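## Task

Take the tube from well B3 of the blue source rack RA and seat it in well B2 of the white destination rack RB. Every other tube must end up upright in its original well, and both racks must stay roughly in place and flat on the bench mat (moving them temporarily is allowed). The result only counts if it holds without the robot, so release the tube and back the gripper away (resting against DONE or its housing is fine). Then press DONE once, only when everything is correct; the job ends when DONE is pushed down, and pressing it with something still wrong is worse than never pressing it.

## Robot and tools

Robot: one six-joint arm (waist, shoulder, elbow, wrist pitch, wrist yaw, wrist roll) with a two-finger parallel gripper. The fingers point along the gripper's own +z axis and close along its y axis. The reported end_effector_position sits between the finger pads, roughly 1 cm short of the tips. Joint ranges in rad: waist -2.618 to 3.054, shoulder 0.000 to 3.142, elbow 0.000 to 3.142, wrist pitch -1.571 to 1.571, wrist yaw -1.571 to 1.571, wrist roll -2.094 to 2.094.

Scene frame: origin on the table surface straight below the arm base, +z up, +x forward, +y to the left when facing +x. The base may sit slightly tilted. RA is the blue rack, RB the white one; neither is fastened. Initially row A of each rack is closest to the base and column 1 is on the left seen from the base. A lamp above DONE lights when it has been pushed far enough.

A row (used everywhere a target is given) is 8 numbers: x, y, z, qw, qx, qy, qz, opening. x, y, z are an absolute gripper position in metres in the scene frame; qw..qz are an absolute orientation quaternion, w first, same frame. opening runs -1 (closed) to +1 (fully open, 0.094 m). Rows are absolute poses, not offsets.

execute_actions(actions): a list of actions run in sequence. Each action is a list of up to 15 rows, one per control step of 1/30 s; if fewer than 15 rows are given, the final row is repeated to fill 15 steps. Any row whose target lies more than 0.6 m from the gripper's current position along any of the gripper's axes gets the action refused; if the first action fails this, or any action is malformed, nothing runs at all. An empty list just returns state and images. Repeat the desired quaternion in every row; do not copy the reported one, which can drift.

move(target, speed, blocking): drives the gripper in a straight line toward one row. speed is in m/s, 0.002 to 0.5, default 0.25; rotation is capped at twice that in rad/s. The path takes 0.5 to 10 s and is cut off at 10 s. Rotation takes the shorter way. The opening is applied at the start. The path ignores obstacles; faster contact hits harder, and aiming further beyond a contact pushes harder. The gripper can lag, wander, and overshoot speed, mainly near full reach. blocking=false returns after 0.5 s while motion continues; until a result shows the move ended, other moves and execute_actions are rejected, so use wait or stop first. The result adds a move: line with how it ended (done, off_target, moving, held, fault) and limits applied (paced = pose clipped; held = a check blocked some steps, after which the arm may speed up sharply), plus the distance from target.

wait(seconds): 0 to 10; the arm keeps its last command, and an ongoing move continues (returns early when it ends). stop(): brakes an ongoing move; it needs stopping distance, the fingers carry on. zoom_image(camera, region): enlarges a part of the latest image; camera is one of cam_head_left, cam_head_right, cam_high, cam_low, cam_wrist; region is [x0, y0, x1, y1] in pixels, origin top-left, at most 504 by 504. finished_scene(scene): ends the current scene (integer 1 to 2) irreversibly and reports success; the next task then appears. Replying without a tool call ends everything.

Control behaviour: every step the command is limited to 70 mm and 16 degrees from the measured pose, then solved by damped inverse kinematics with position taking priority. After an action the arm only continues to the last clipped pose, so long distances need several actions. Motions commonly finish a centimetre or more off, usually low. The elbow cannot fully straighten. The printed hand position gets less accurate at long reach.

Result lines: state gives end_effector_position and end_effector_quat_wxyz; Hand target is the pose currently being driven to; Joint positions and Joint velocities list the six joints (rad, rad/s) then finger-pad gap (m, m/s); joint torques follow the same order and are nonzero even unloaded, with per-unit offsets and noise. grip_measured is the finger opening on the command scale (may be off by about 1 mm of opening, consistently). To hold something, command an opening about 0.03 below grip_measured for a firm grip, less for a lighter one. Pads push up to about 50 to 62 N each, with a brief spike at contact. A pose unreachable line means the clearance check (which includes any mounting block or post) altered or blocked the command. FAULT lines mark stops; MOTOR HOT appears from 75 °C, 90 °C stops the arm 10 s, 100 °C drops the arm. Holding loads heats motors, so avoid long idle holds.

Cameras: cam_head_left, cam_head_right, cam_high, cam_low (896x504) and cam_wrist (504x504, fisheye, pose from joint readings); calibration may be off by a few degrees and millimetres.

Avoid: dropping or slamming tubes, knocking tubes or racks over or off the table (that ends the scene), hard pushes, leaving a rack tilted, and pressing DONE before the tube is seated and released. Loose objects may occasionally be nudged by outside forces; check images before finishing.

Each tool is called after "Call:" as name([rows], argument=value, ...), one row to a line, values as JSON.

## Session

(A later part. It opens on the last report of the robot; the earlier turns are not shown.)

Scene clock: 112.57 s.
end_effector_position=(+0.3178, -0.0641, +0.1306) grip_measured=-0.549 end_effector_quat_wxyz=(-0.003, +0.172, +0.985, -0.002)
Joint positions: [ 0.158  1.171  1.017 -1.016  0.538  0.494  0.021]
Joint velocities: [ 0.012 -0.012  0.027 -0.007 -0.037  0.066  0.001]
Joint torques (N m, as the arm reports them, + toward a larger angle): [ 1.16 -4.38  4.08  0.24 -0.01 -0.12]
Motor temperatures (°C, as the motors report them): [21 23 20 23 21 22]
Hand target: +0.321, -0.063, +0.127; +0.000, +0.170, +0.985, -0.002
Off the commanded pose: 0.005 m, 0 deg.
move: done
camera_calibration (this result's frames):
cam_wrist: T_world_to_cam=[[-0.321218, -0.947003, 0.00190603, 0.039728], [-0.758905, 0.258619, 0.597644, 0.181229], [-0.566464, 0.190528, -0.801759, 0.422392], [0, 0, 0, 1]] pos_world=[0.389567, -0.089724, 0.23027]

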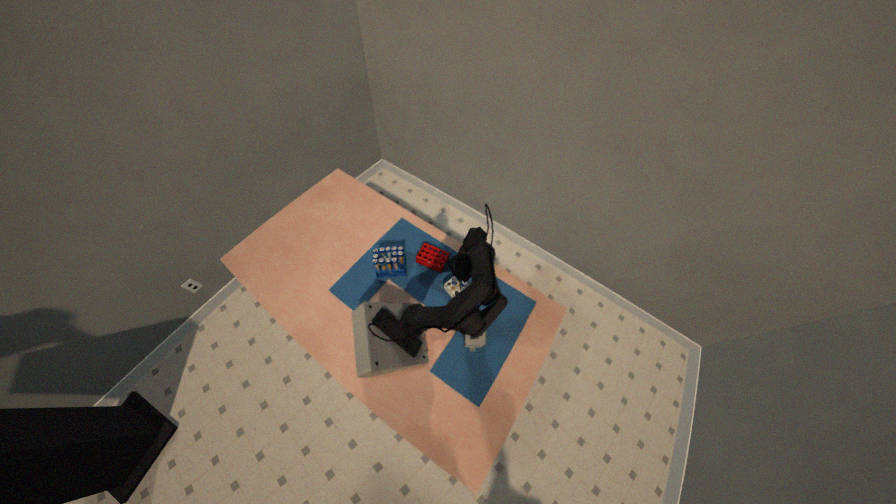

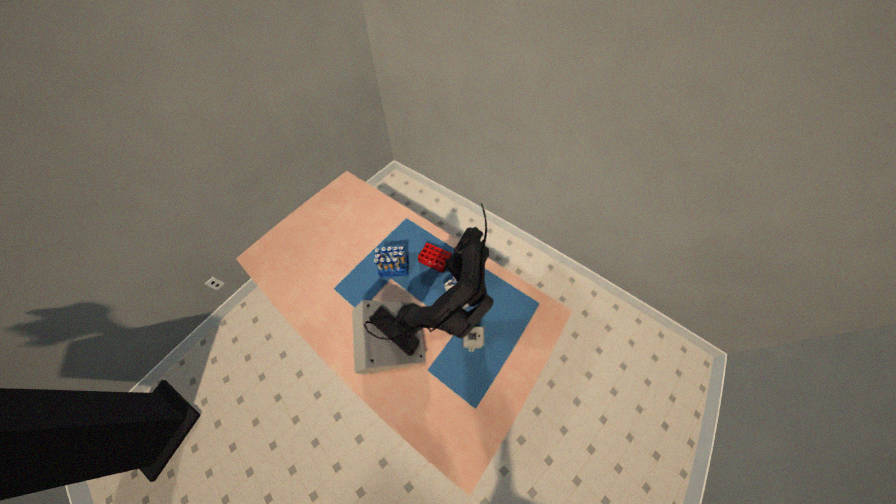

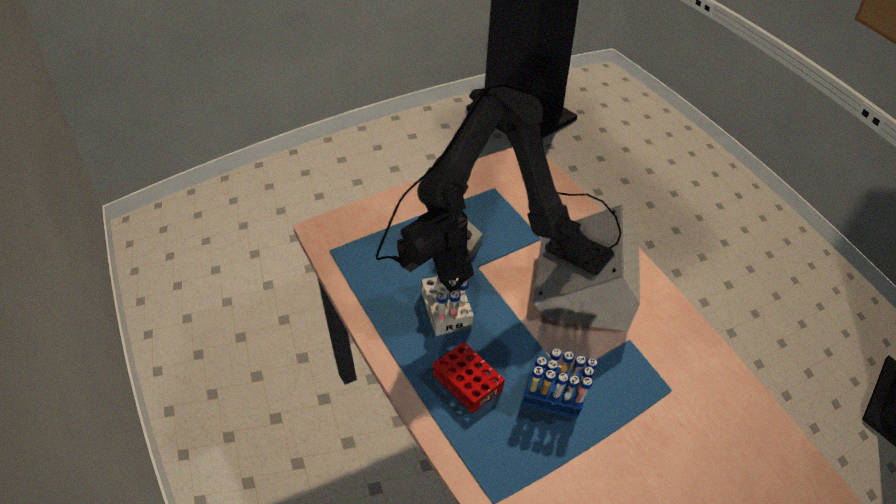

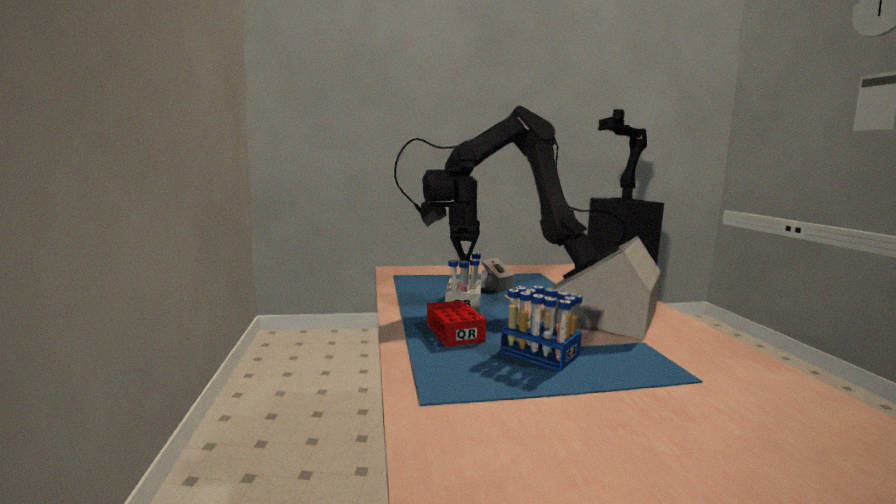

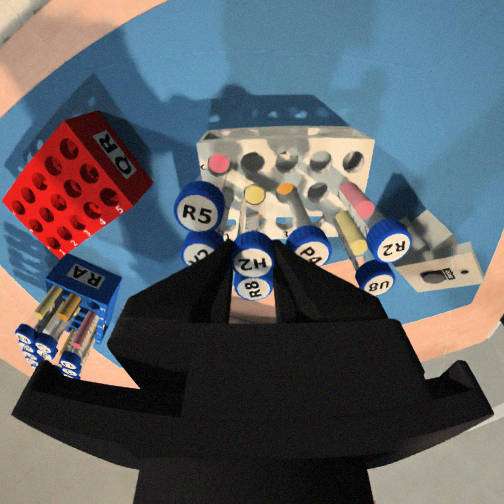

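Call:
move(target=[0.321,-0.062,0.122,0,-0.17,-0.985,0,-0.6], speed=0.02)

Call:
move(target=[0.321,-0.062,0.122,0,-0.17,-0.985,0,-0.49], speed=0.02)

Call:
move(target=[0.321,-0.062,0.175,0,-0.17,-0.985,0,-0.49], speed=0.06)

Call:
move(target=[0.185,-0.235,0.15,0,-0.34,-0.94,0,-1], speed=0.15)

Scene clock: 126.33 s.
end_effector_position=(+0.3177, -0.0641, +0.1262) grip_measured=-0.549 end_effector_quat_wxyz=(-0.002, +0.173, +0.985, -0.001)
Joint positions: [ 0.146  1.171  1.002 -0.992  0.532  0.481  0.021]
Joint velocities: [ 0.002  0.002 -0.007  0.037 -0.051 -0.037 -0.001]
Joint torques (N m, as the arm reports them, + toward a larger angle): [ 1.29 -4.12  3.96  0.28 -0.06 -0.09]
Motor temperatures (°C, as the motors report them): [21 23 20 23 21 22]
Hand target: +0.321, -0.062, +0.122; -0.000, +0.170, +0.985, -0.000
Off the commanded pose: 0.006 m, 0 deg.
move: done
camera_calibration (this result's frames):
cam_wrist: T_world_to_cam=[[-0.322682, -0.946507, -0.000354874, 0.0404782], [-0.759868, 0.25883, 0.596329, 0.184215], [-0.564338, 0.192695, -0.80274, 0.418402], [0, 0, 0, 1]] pos_world=[0.38916, -0.089991, 0.22603]

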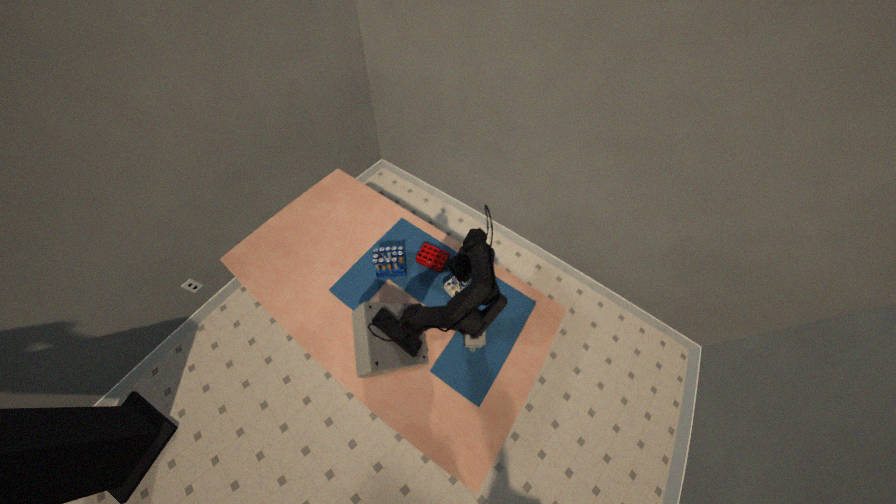

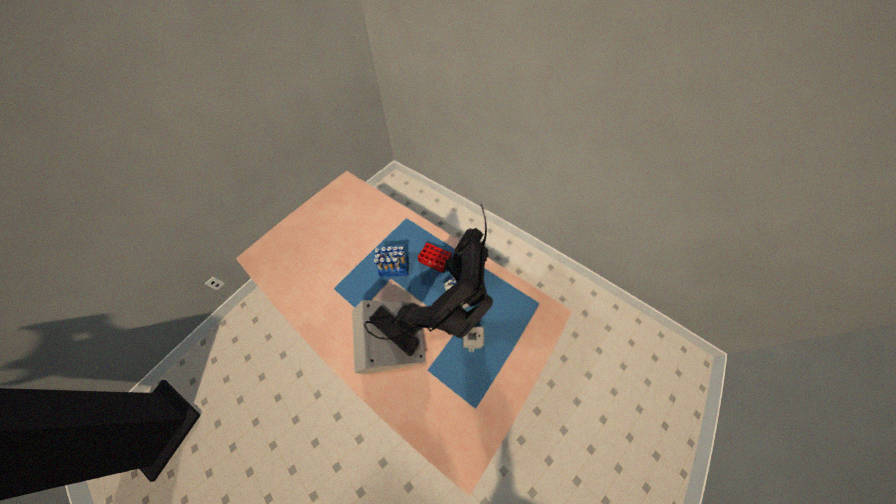

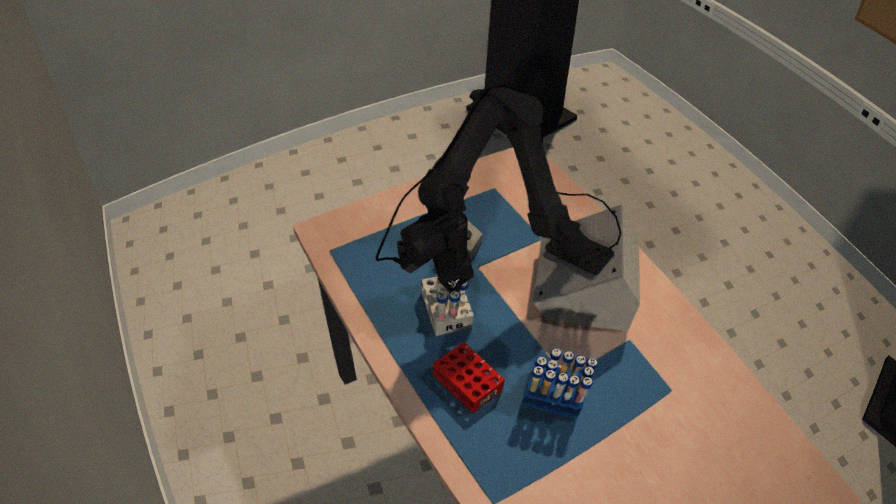

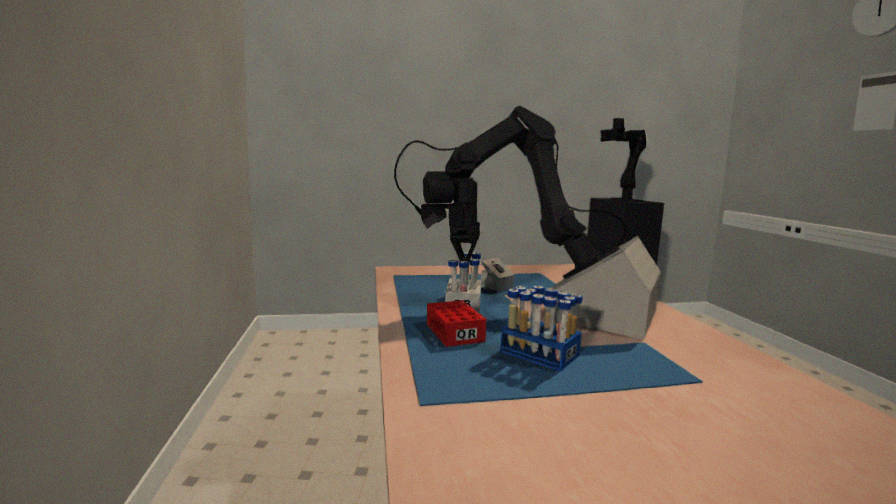

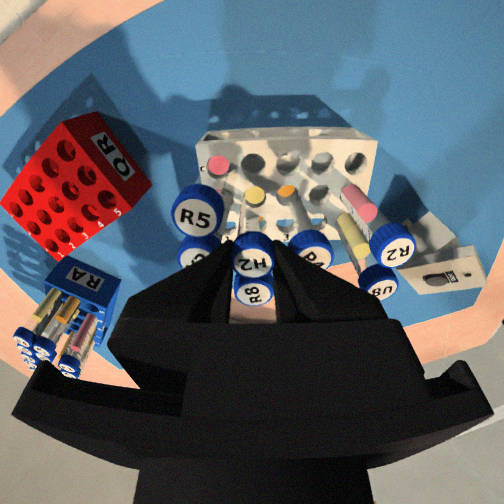

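Scene clock: 127.03 s.
end_effector_position=(+0.3176, -0.0643, +0.1262) grip_measured=-0.492 end_effector_quat_wxyz=(-0.002, +0.172, +0.985, -0.002)
Joint positions: [ 0.146  1.171  1.002 -0.992  0.533  0.48   0.024]
Joint velocities: [ 0.022 -0.002  0.007 -0.066 -0.007 -0.11  -0.001]
Joint torques (N m, as the arm reports them, + toward a larger angle): [ 1.11 -4.15  3.87  0.29 -0.06 -0.1 ]
Motor temperatures (°C, as the motors report them): [21 23 20 23 21 22]
Hand target: +0.321, -0.062, +0.122; -0.000, +0.170, +0.985, -0.000
Off the commanded pose: 0.006 m, 0 deg.
move: done
camera_calibration (this result's frames):
cam_wrist: T_world_to_cam=[[-0.321412, -0.946939, 0.000469289, 0.0397832], [-0.76008, 0.258284, 0.596296, 0.184238], [-0.564777, 0.1913, -0.802765, 0.418446], [0, 0, 0, 1]] pos_world=[0.389151, -0.0899621, 0.226035]

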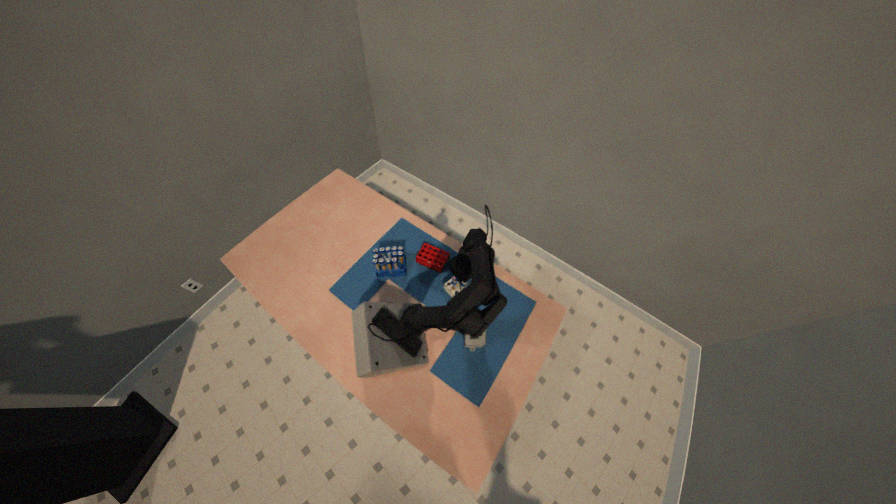

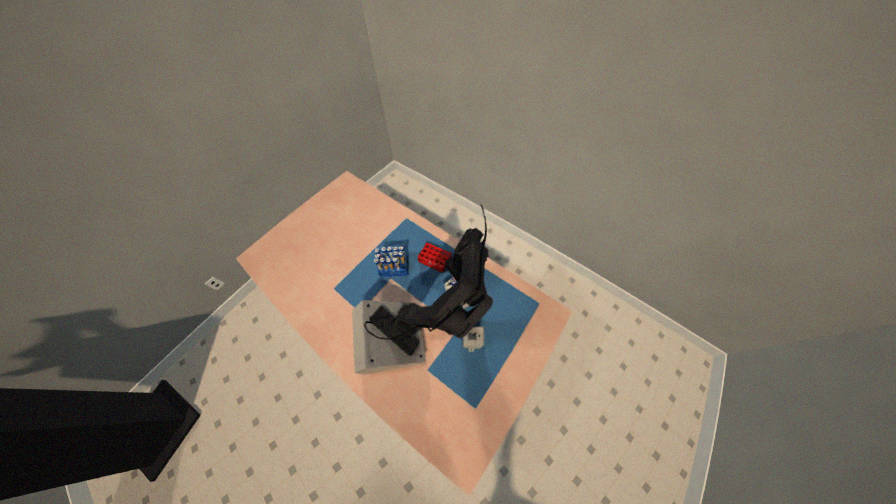

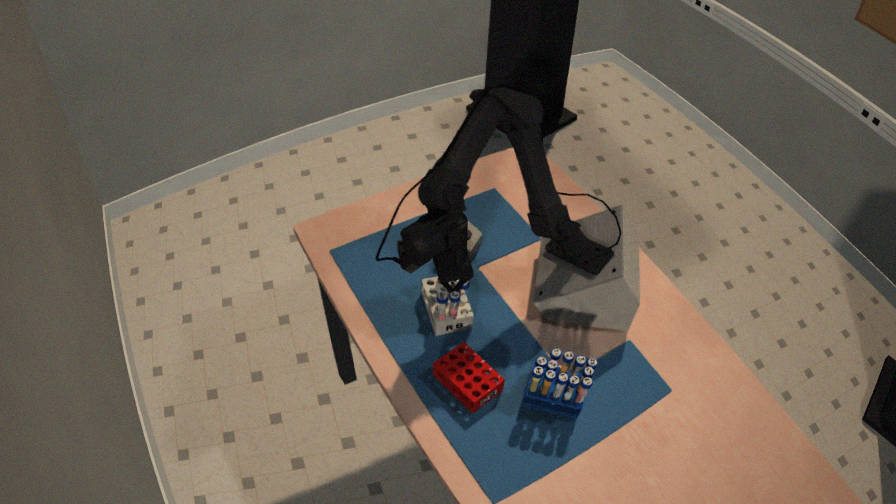

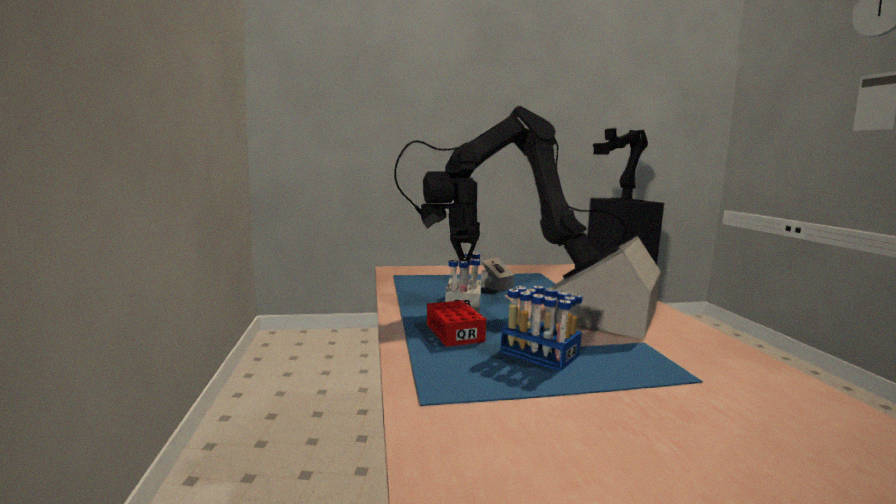

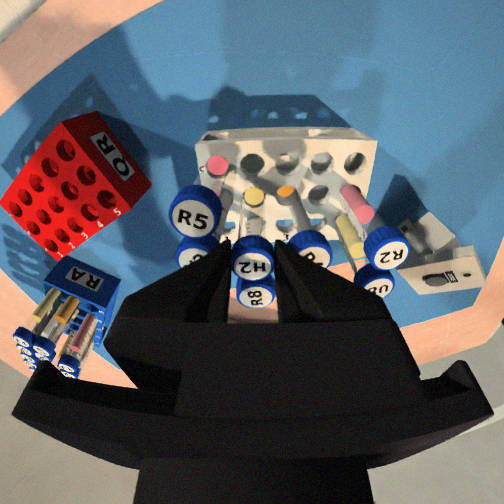

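Scene clock: 128.37 s.
end_effector_position=(+0.3135, -0.0605, +0.1657) grip_measured=-0.491 end_effector_quat_wxyz=(-0.015, +0.166, +0.986, -0.002)
Joint positions: [ 0.268  1.171  1.132 -1.22   0.567  0.616  0.024]
Joint velocities: [ 0.022  0.012 -0.002 -0.051 -0.007 -0.037 -0.001]
Joint torques (N m, as the arm reports them, + toward a larger angle): [ 3.11 -5.22  6.29 -0.05  0.13  0.14]
Motor temperatures (°C, as the motors report them): [21 23 20 23 21 22]
Hand target: +0.321, -0.061, +0.175; -0.000, +0.171, +0.985, +0.002
Off the commanded pose: 0.012 m, 2 deg.
move: off_target
camera_calibration (this result's frames):
cam_wrist: T_world_to_cam=[[-0.309234, -0.950974, 0.00478494, 0.0372007], [-0.748008, 0.246335, 0.616282, 0.148801], [-0.587247, 0.186996, -0.787511, 0.451337], [0, 0, 0, 1]] pos_world=[0.387854, -0.0856762, 0.263552]

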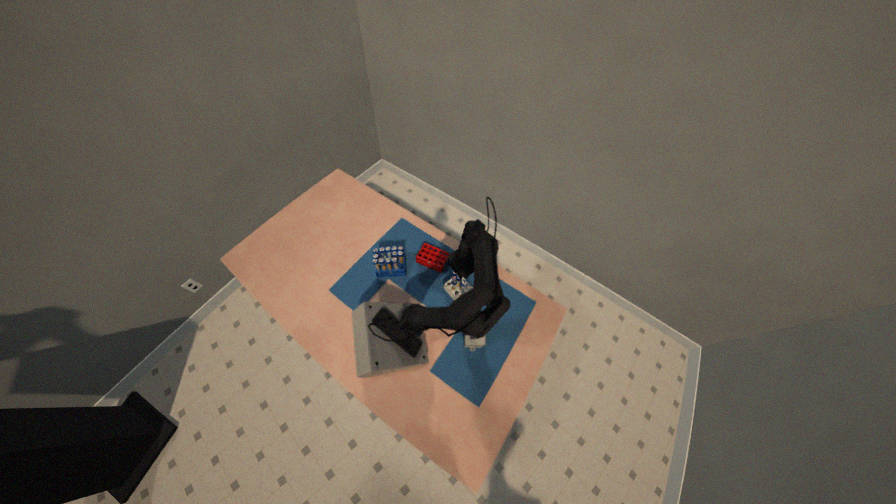

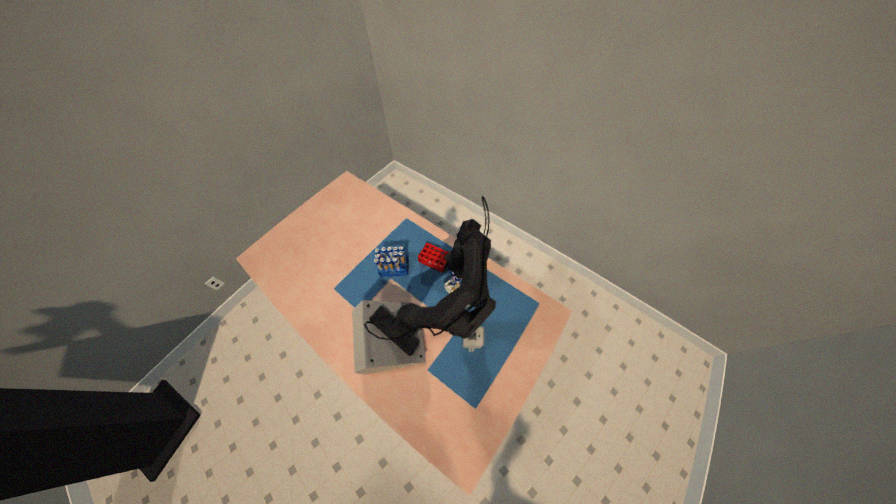

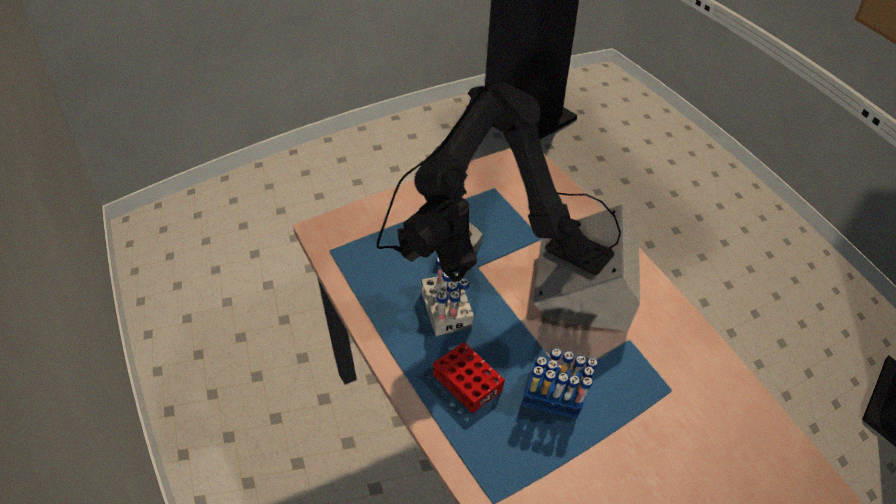

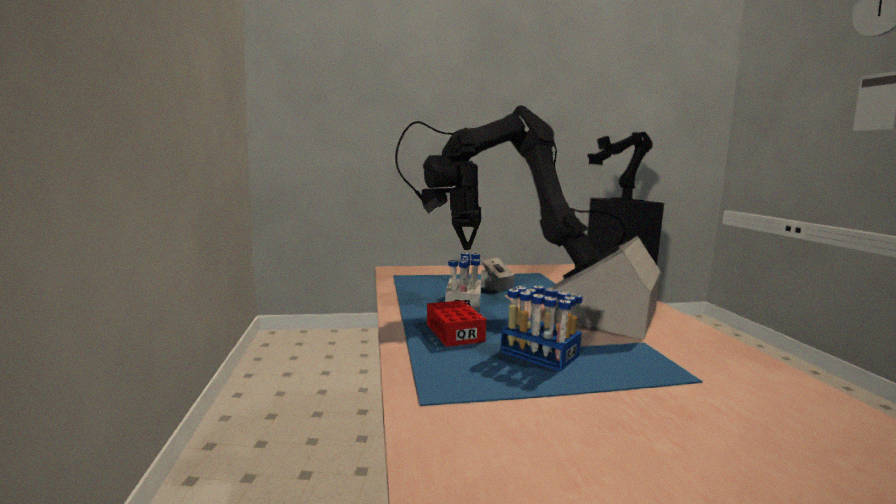

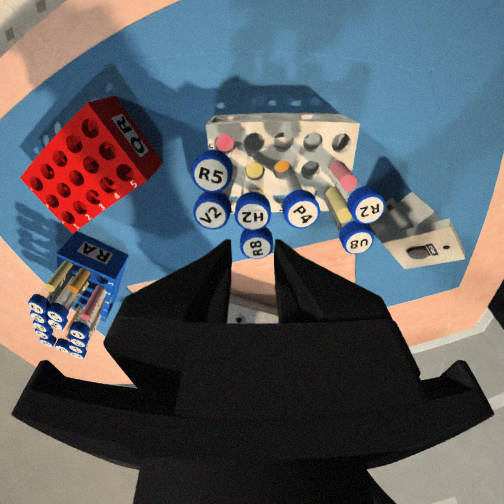

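Scene clock: 130.57 s.
end_effector_position=(+0.1738, -0.2299, +0.1493) grip_measured=-0.989 end_effector_quat_wxyz=(-0.017, +0.332, +0.943, -0.011)
Joint positions: [-1.305  0.805  0.913 -1.084 -0.25  -0.44   0.001]
Joint velocities: [ 0.007  0.017 -0.012 -0.081  0.007 -0.037  0.   ]
Joint torques (N m, as the arm reports them, + toward a larger angle): [-1.08 -3.47  6.24  0.14 -0.12 -0.11]
Motor temperatures (°C, as the motors report them): [21 23 20 23 21 22]
Hand target: +0.178, -0.238, +0.153; -0.008, +0.328, +0.944, -0.017
Off the commanded pose: 0.012 m, 3 deg.
move: off_target
camera_calibration (this result's frames):
cam_wrist: T_world_to_cam=[[-0.610932, -0.791173, 0.0284014, -0.08136], [-0.614187, 0.496292, 0.613571, 0.130753], [-0.499536, 0.357406, -0.789129, 0.412305], [0, 0, 0, 1]] pos_world=[0.236563, -0.276622, 0.247447]

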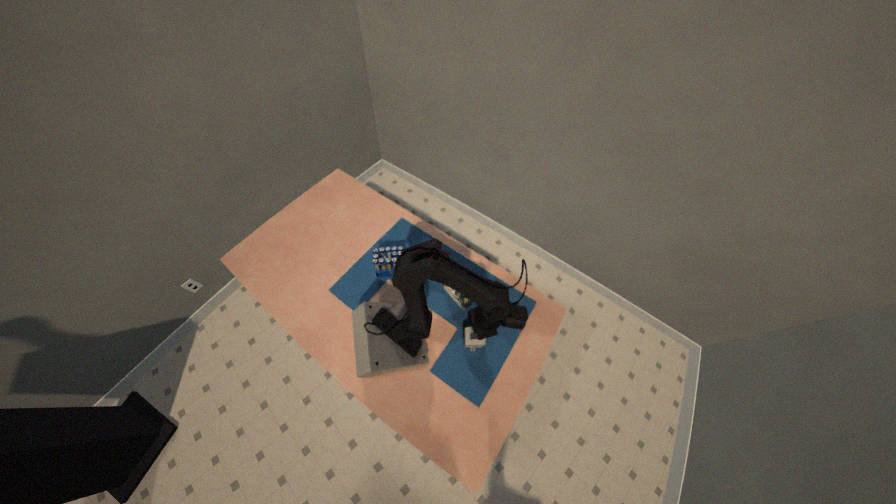

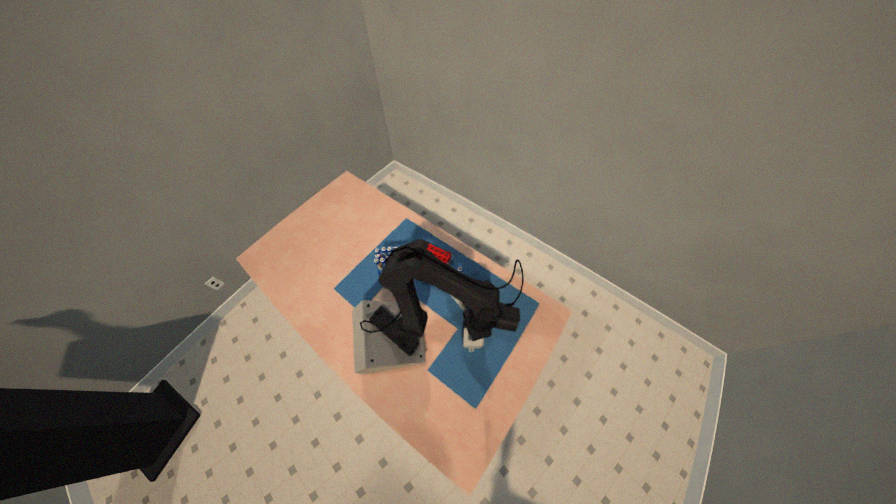

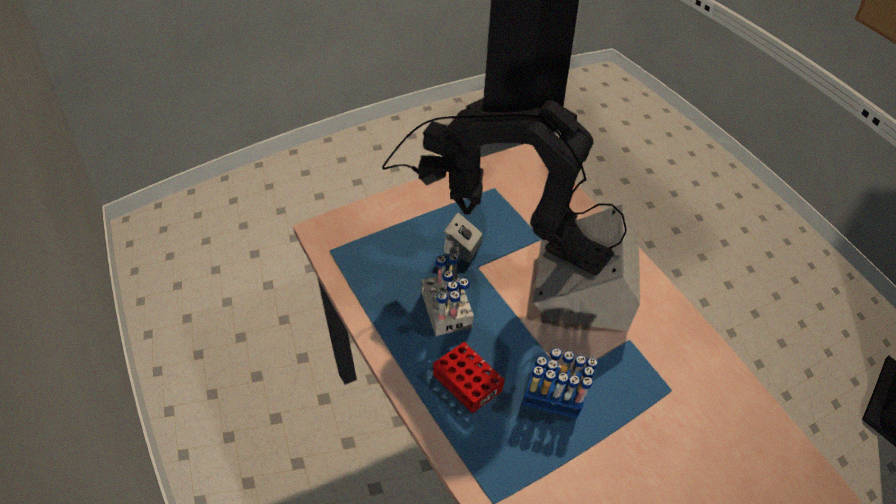

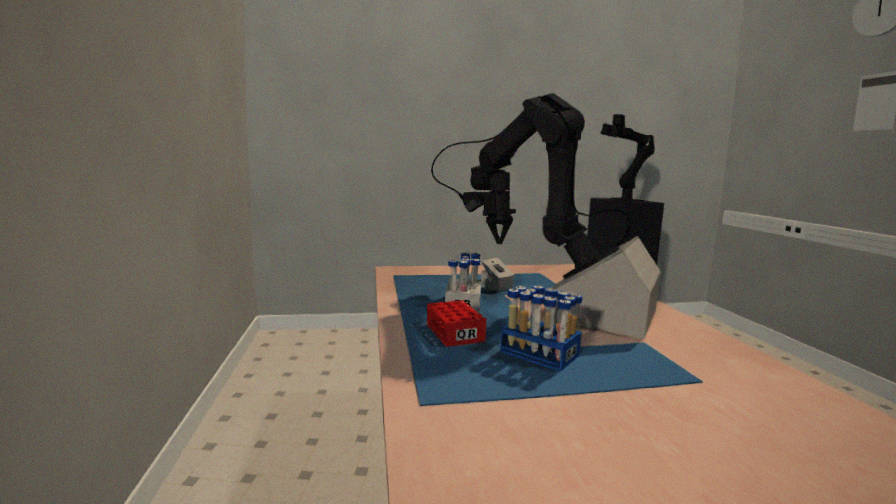

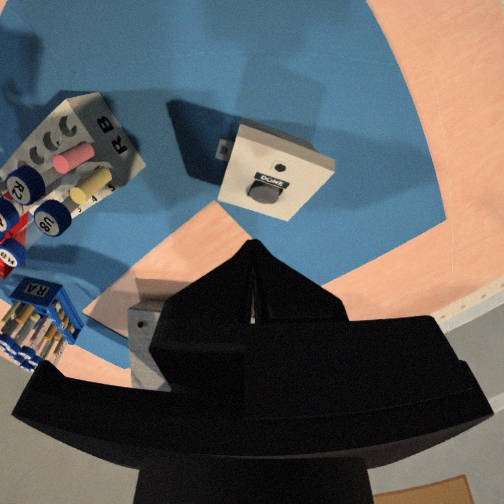

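Call:
move(target=[0.166,-0.245,0.095,0,-0.34,-0.94,0,-1], speed=0.06)

Scene clock: 136.00 s.
end_effector_position=(+0.1659, -0.2413, +0.0967) grip_measured=-0.989 end_effector_quat_wxyz=(-0.006, +0.339, +0.941, +0.004)
Joint positions: [-1.324  0.927  0.783 -0.842 -0.296 -0.442  0.001]
Joint velocities: [ 0.012 -0.017 -0.007  0.007  0.066  0.007 -0.001]
Joint torques (N m, as the arm reports them, + toward a larger angle): [-1.51 -4.41  4.23  0.24 -0.11 -0.03]
Motor temperatures (°C, as the motors report them): [21 23 21 23 21 22]
Hand target: +0.166, -0.246, +0.095; -0.001, +0.340, +0.941, -0.000
Off the commanded pose: 0.004 m, 1 deg.
move: done
camera_calibration (this result's frames):
cam_wrist: T_world_to_cam=[[-0.623994, -0.781405, -0.00615506, -0.0858783], [-0.624743, 0.494129, 0.604593, 0.165908], [-0.469391, 0.381108, -0.796511, 0.372323], [0, 0, 0, 1]] pos_world=[0.224827, -0.290981, 0.195724]

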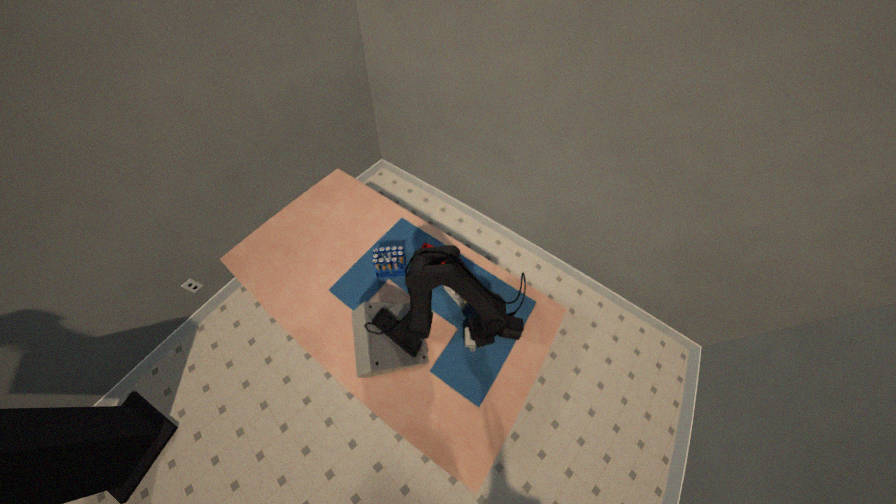

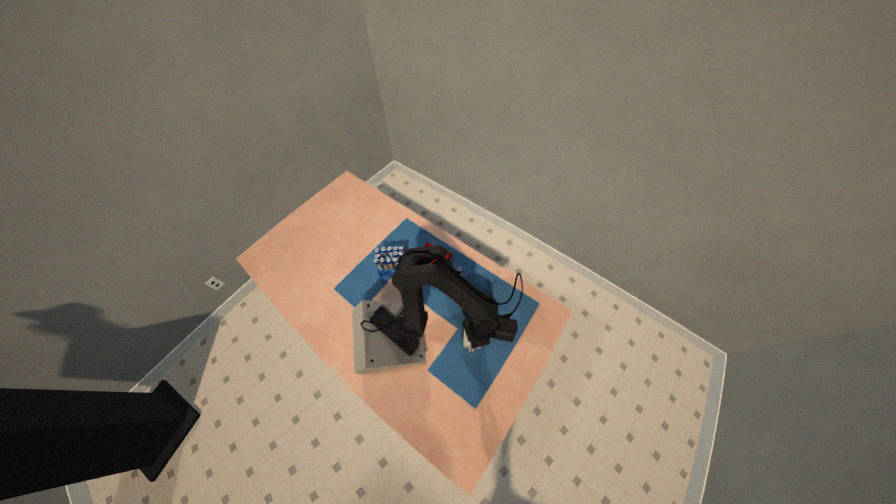

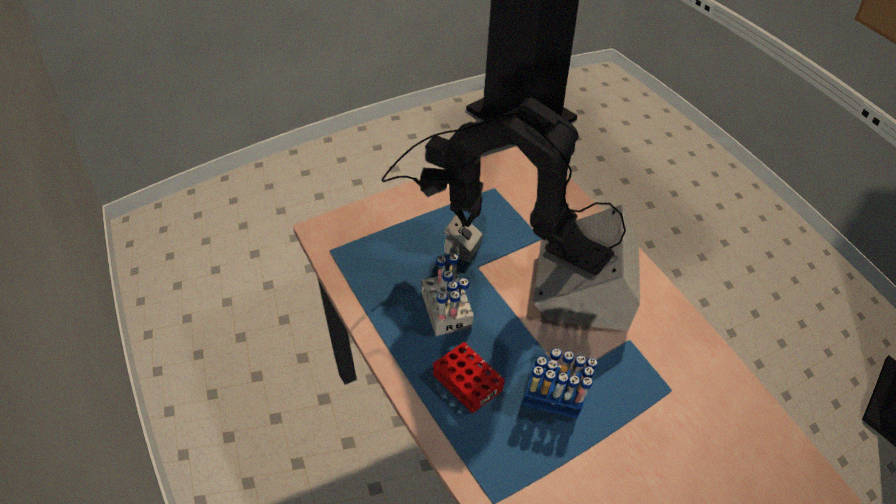

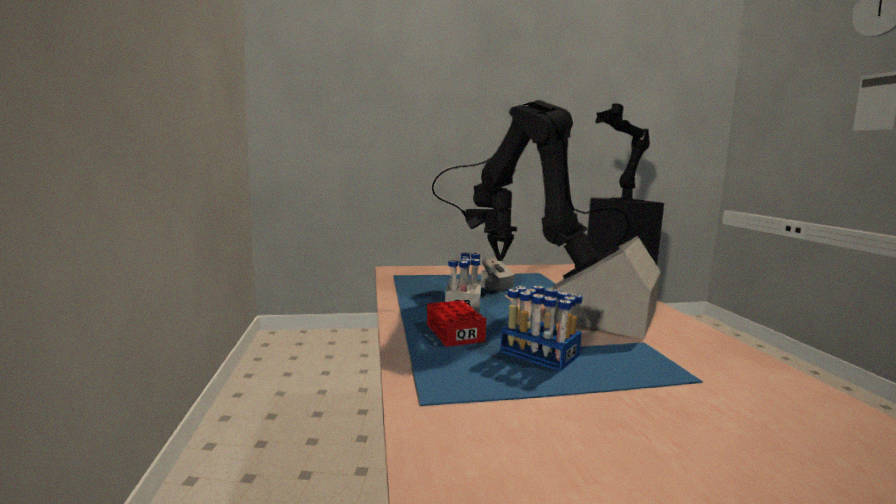

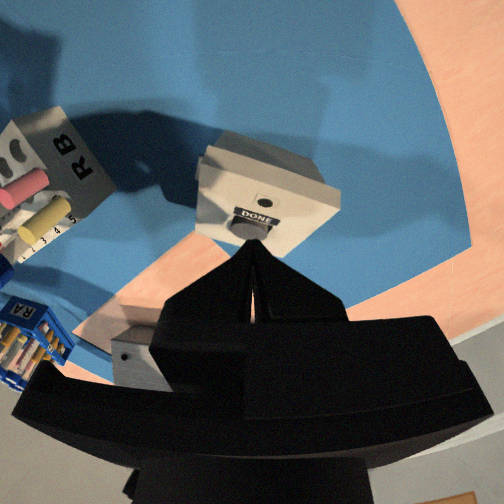

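Call:
move(target=[0.162,-0.240,0.066,0,-0.34,-0.94,0,-1], speed=0.02)

Scene clock: 140.87 s.
end_effector_position=(+0.1592, -0.2359, +0.0739) grip_measured=-0.989 end_effector_quat_wxyz=(-0.006, +0.341, +0.940, +0.003)
Joint positions: [-1.303  0.95   0.698 -0.728 -0.284 -0.419  0.001]
Joint velocities: [ 0.002 -0.017  0.002 -0.037 -0.081  0.051  0.   ]
Joint torques (N m, as the arm reports them, + toward a larger angle): no reading
Motor temperatures (°C, as the motors report them): [21 23 21 23 21 22]
move: unfinished (the scene ended)
camera_calibration (this result's frames):
cam_wrist: T_world_to_cam=[[-0.627489, -0.778609, -0.00509496, -0.0847343], [-0.62229, 0.497556, 0.604312, 0.173266], [-0.467988, 0.38237, -0.796731, 0.349076], [0, 0, 0, 1]] pos_world=[0.218015, -0.285661, 0.172982]
The task's run has ended: the event that ends the task has happened. This ends this scene only. If you have not yet called finished_scene for this scene, call it to go on to the next scene.

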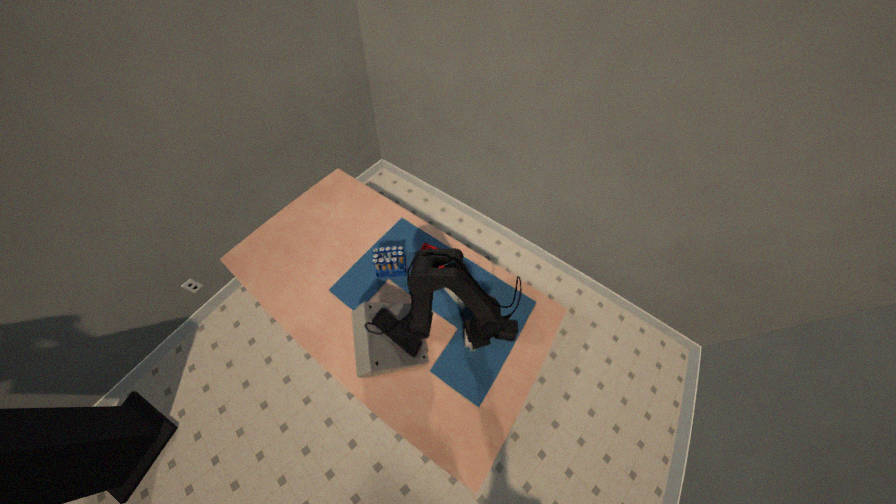

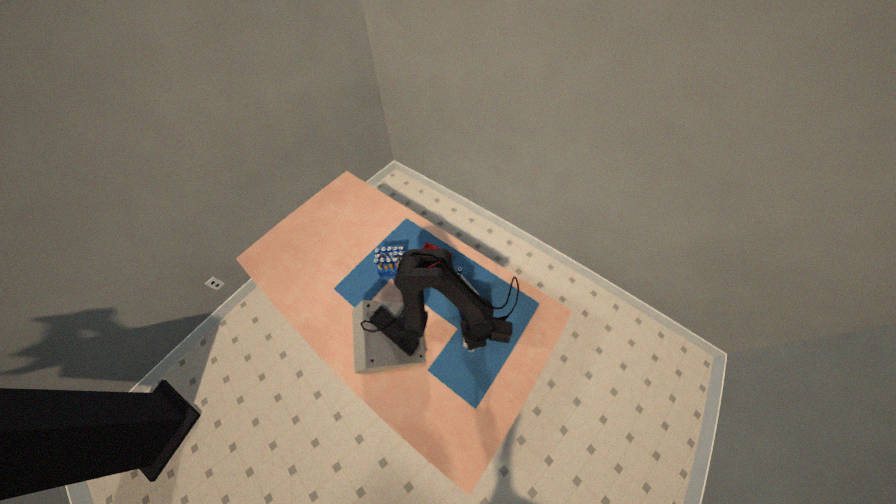

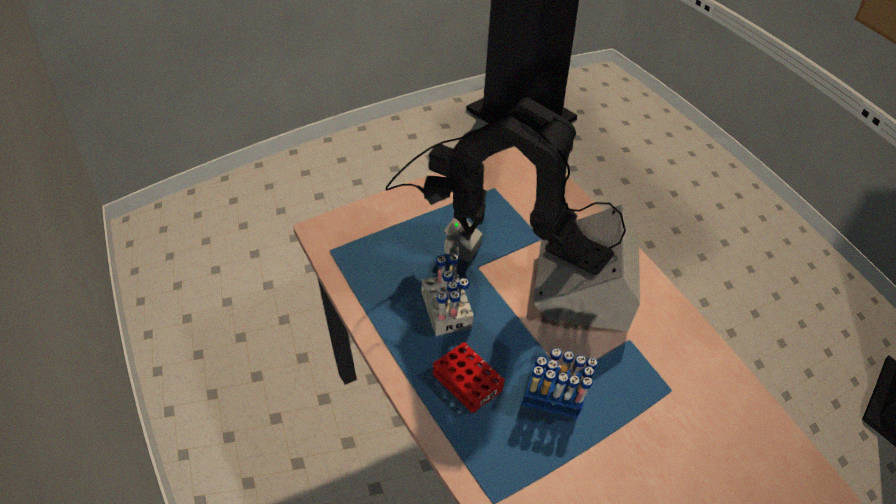

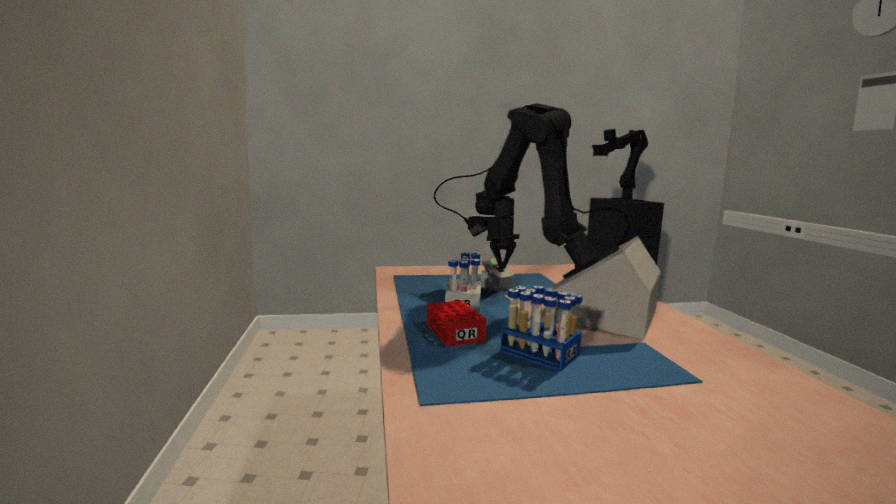

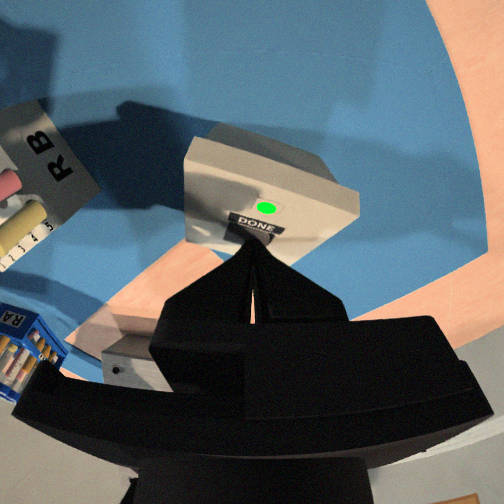

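Call:
finished_scene(scene=1)

The scene is finished: the task was done.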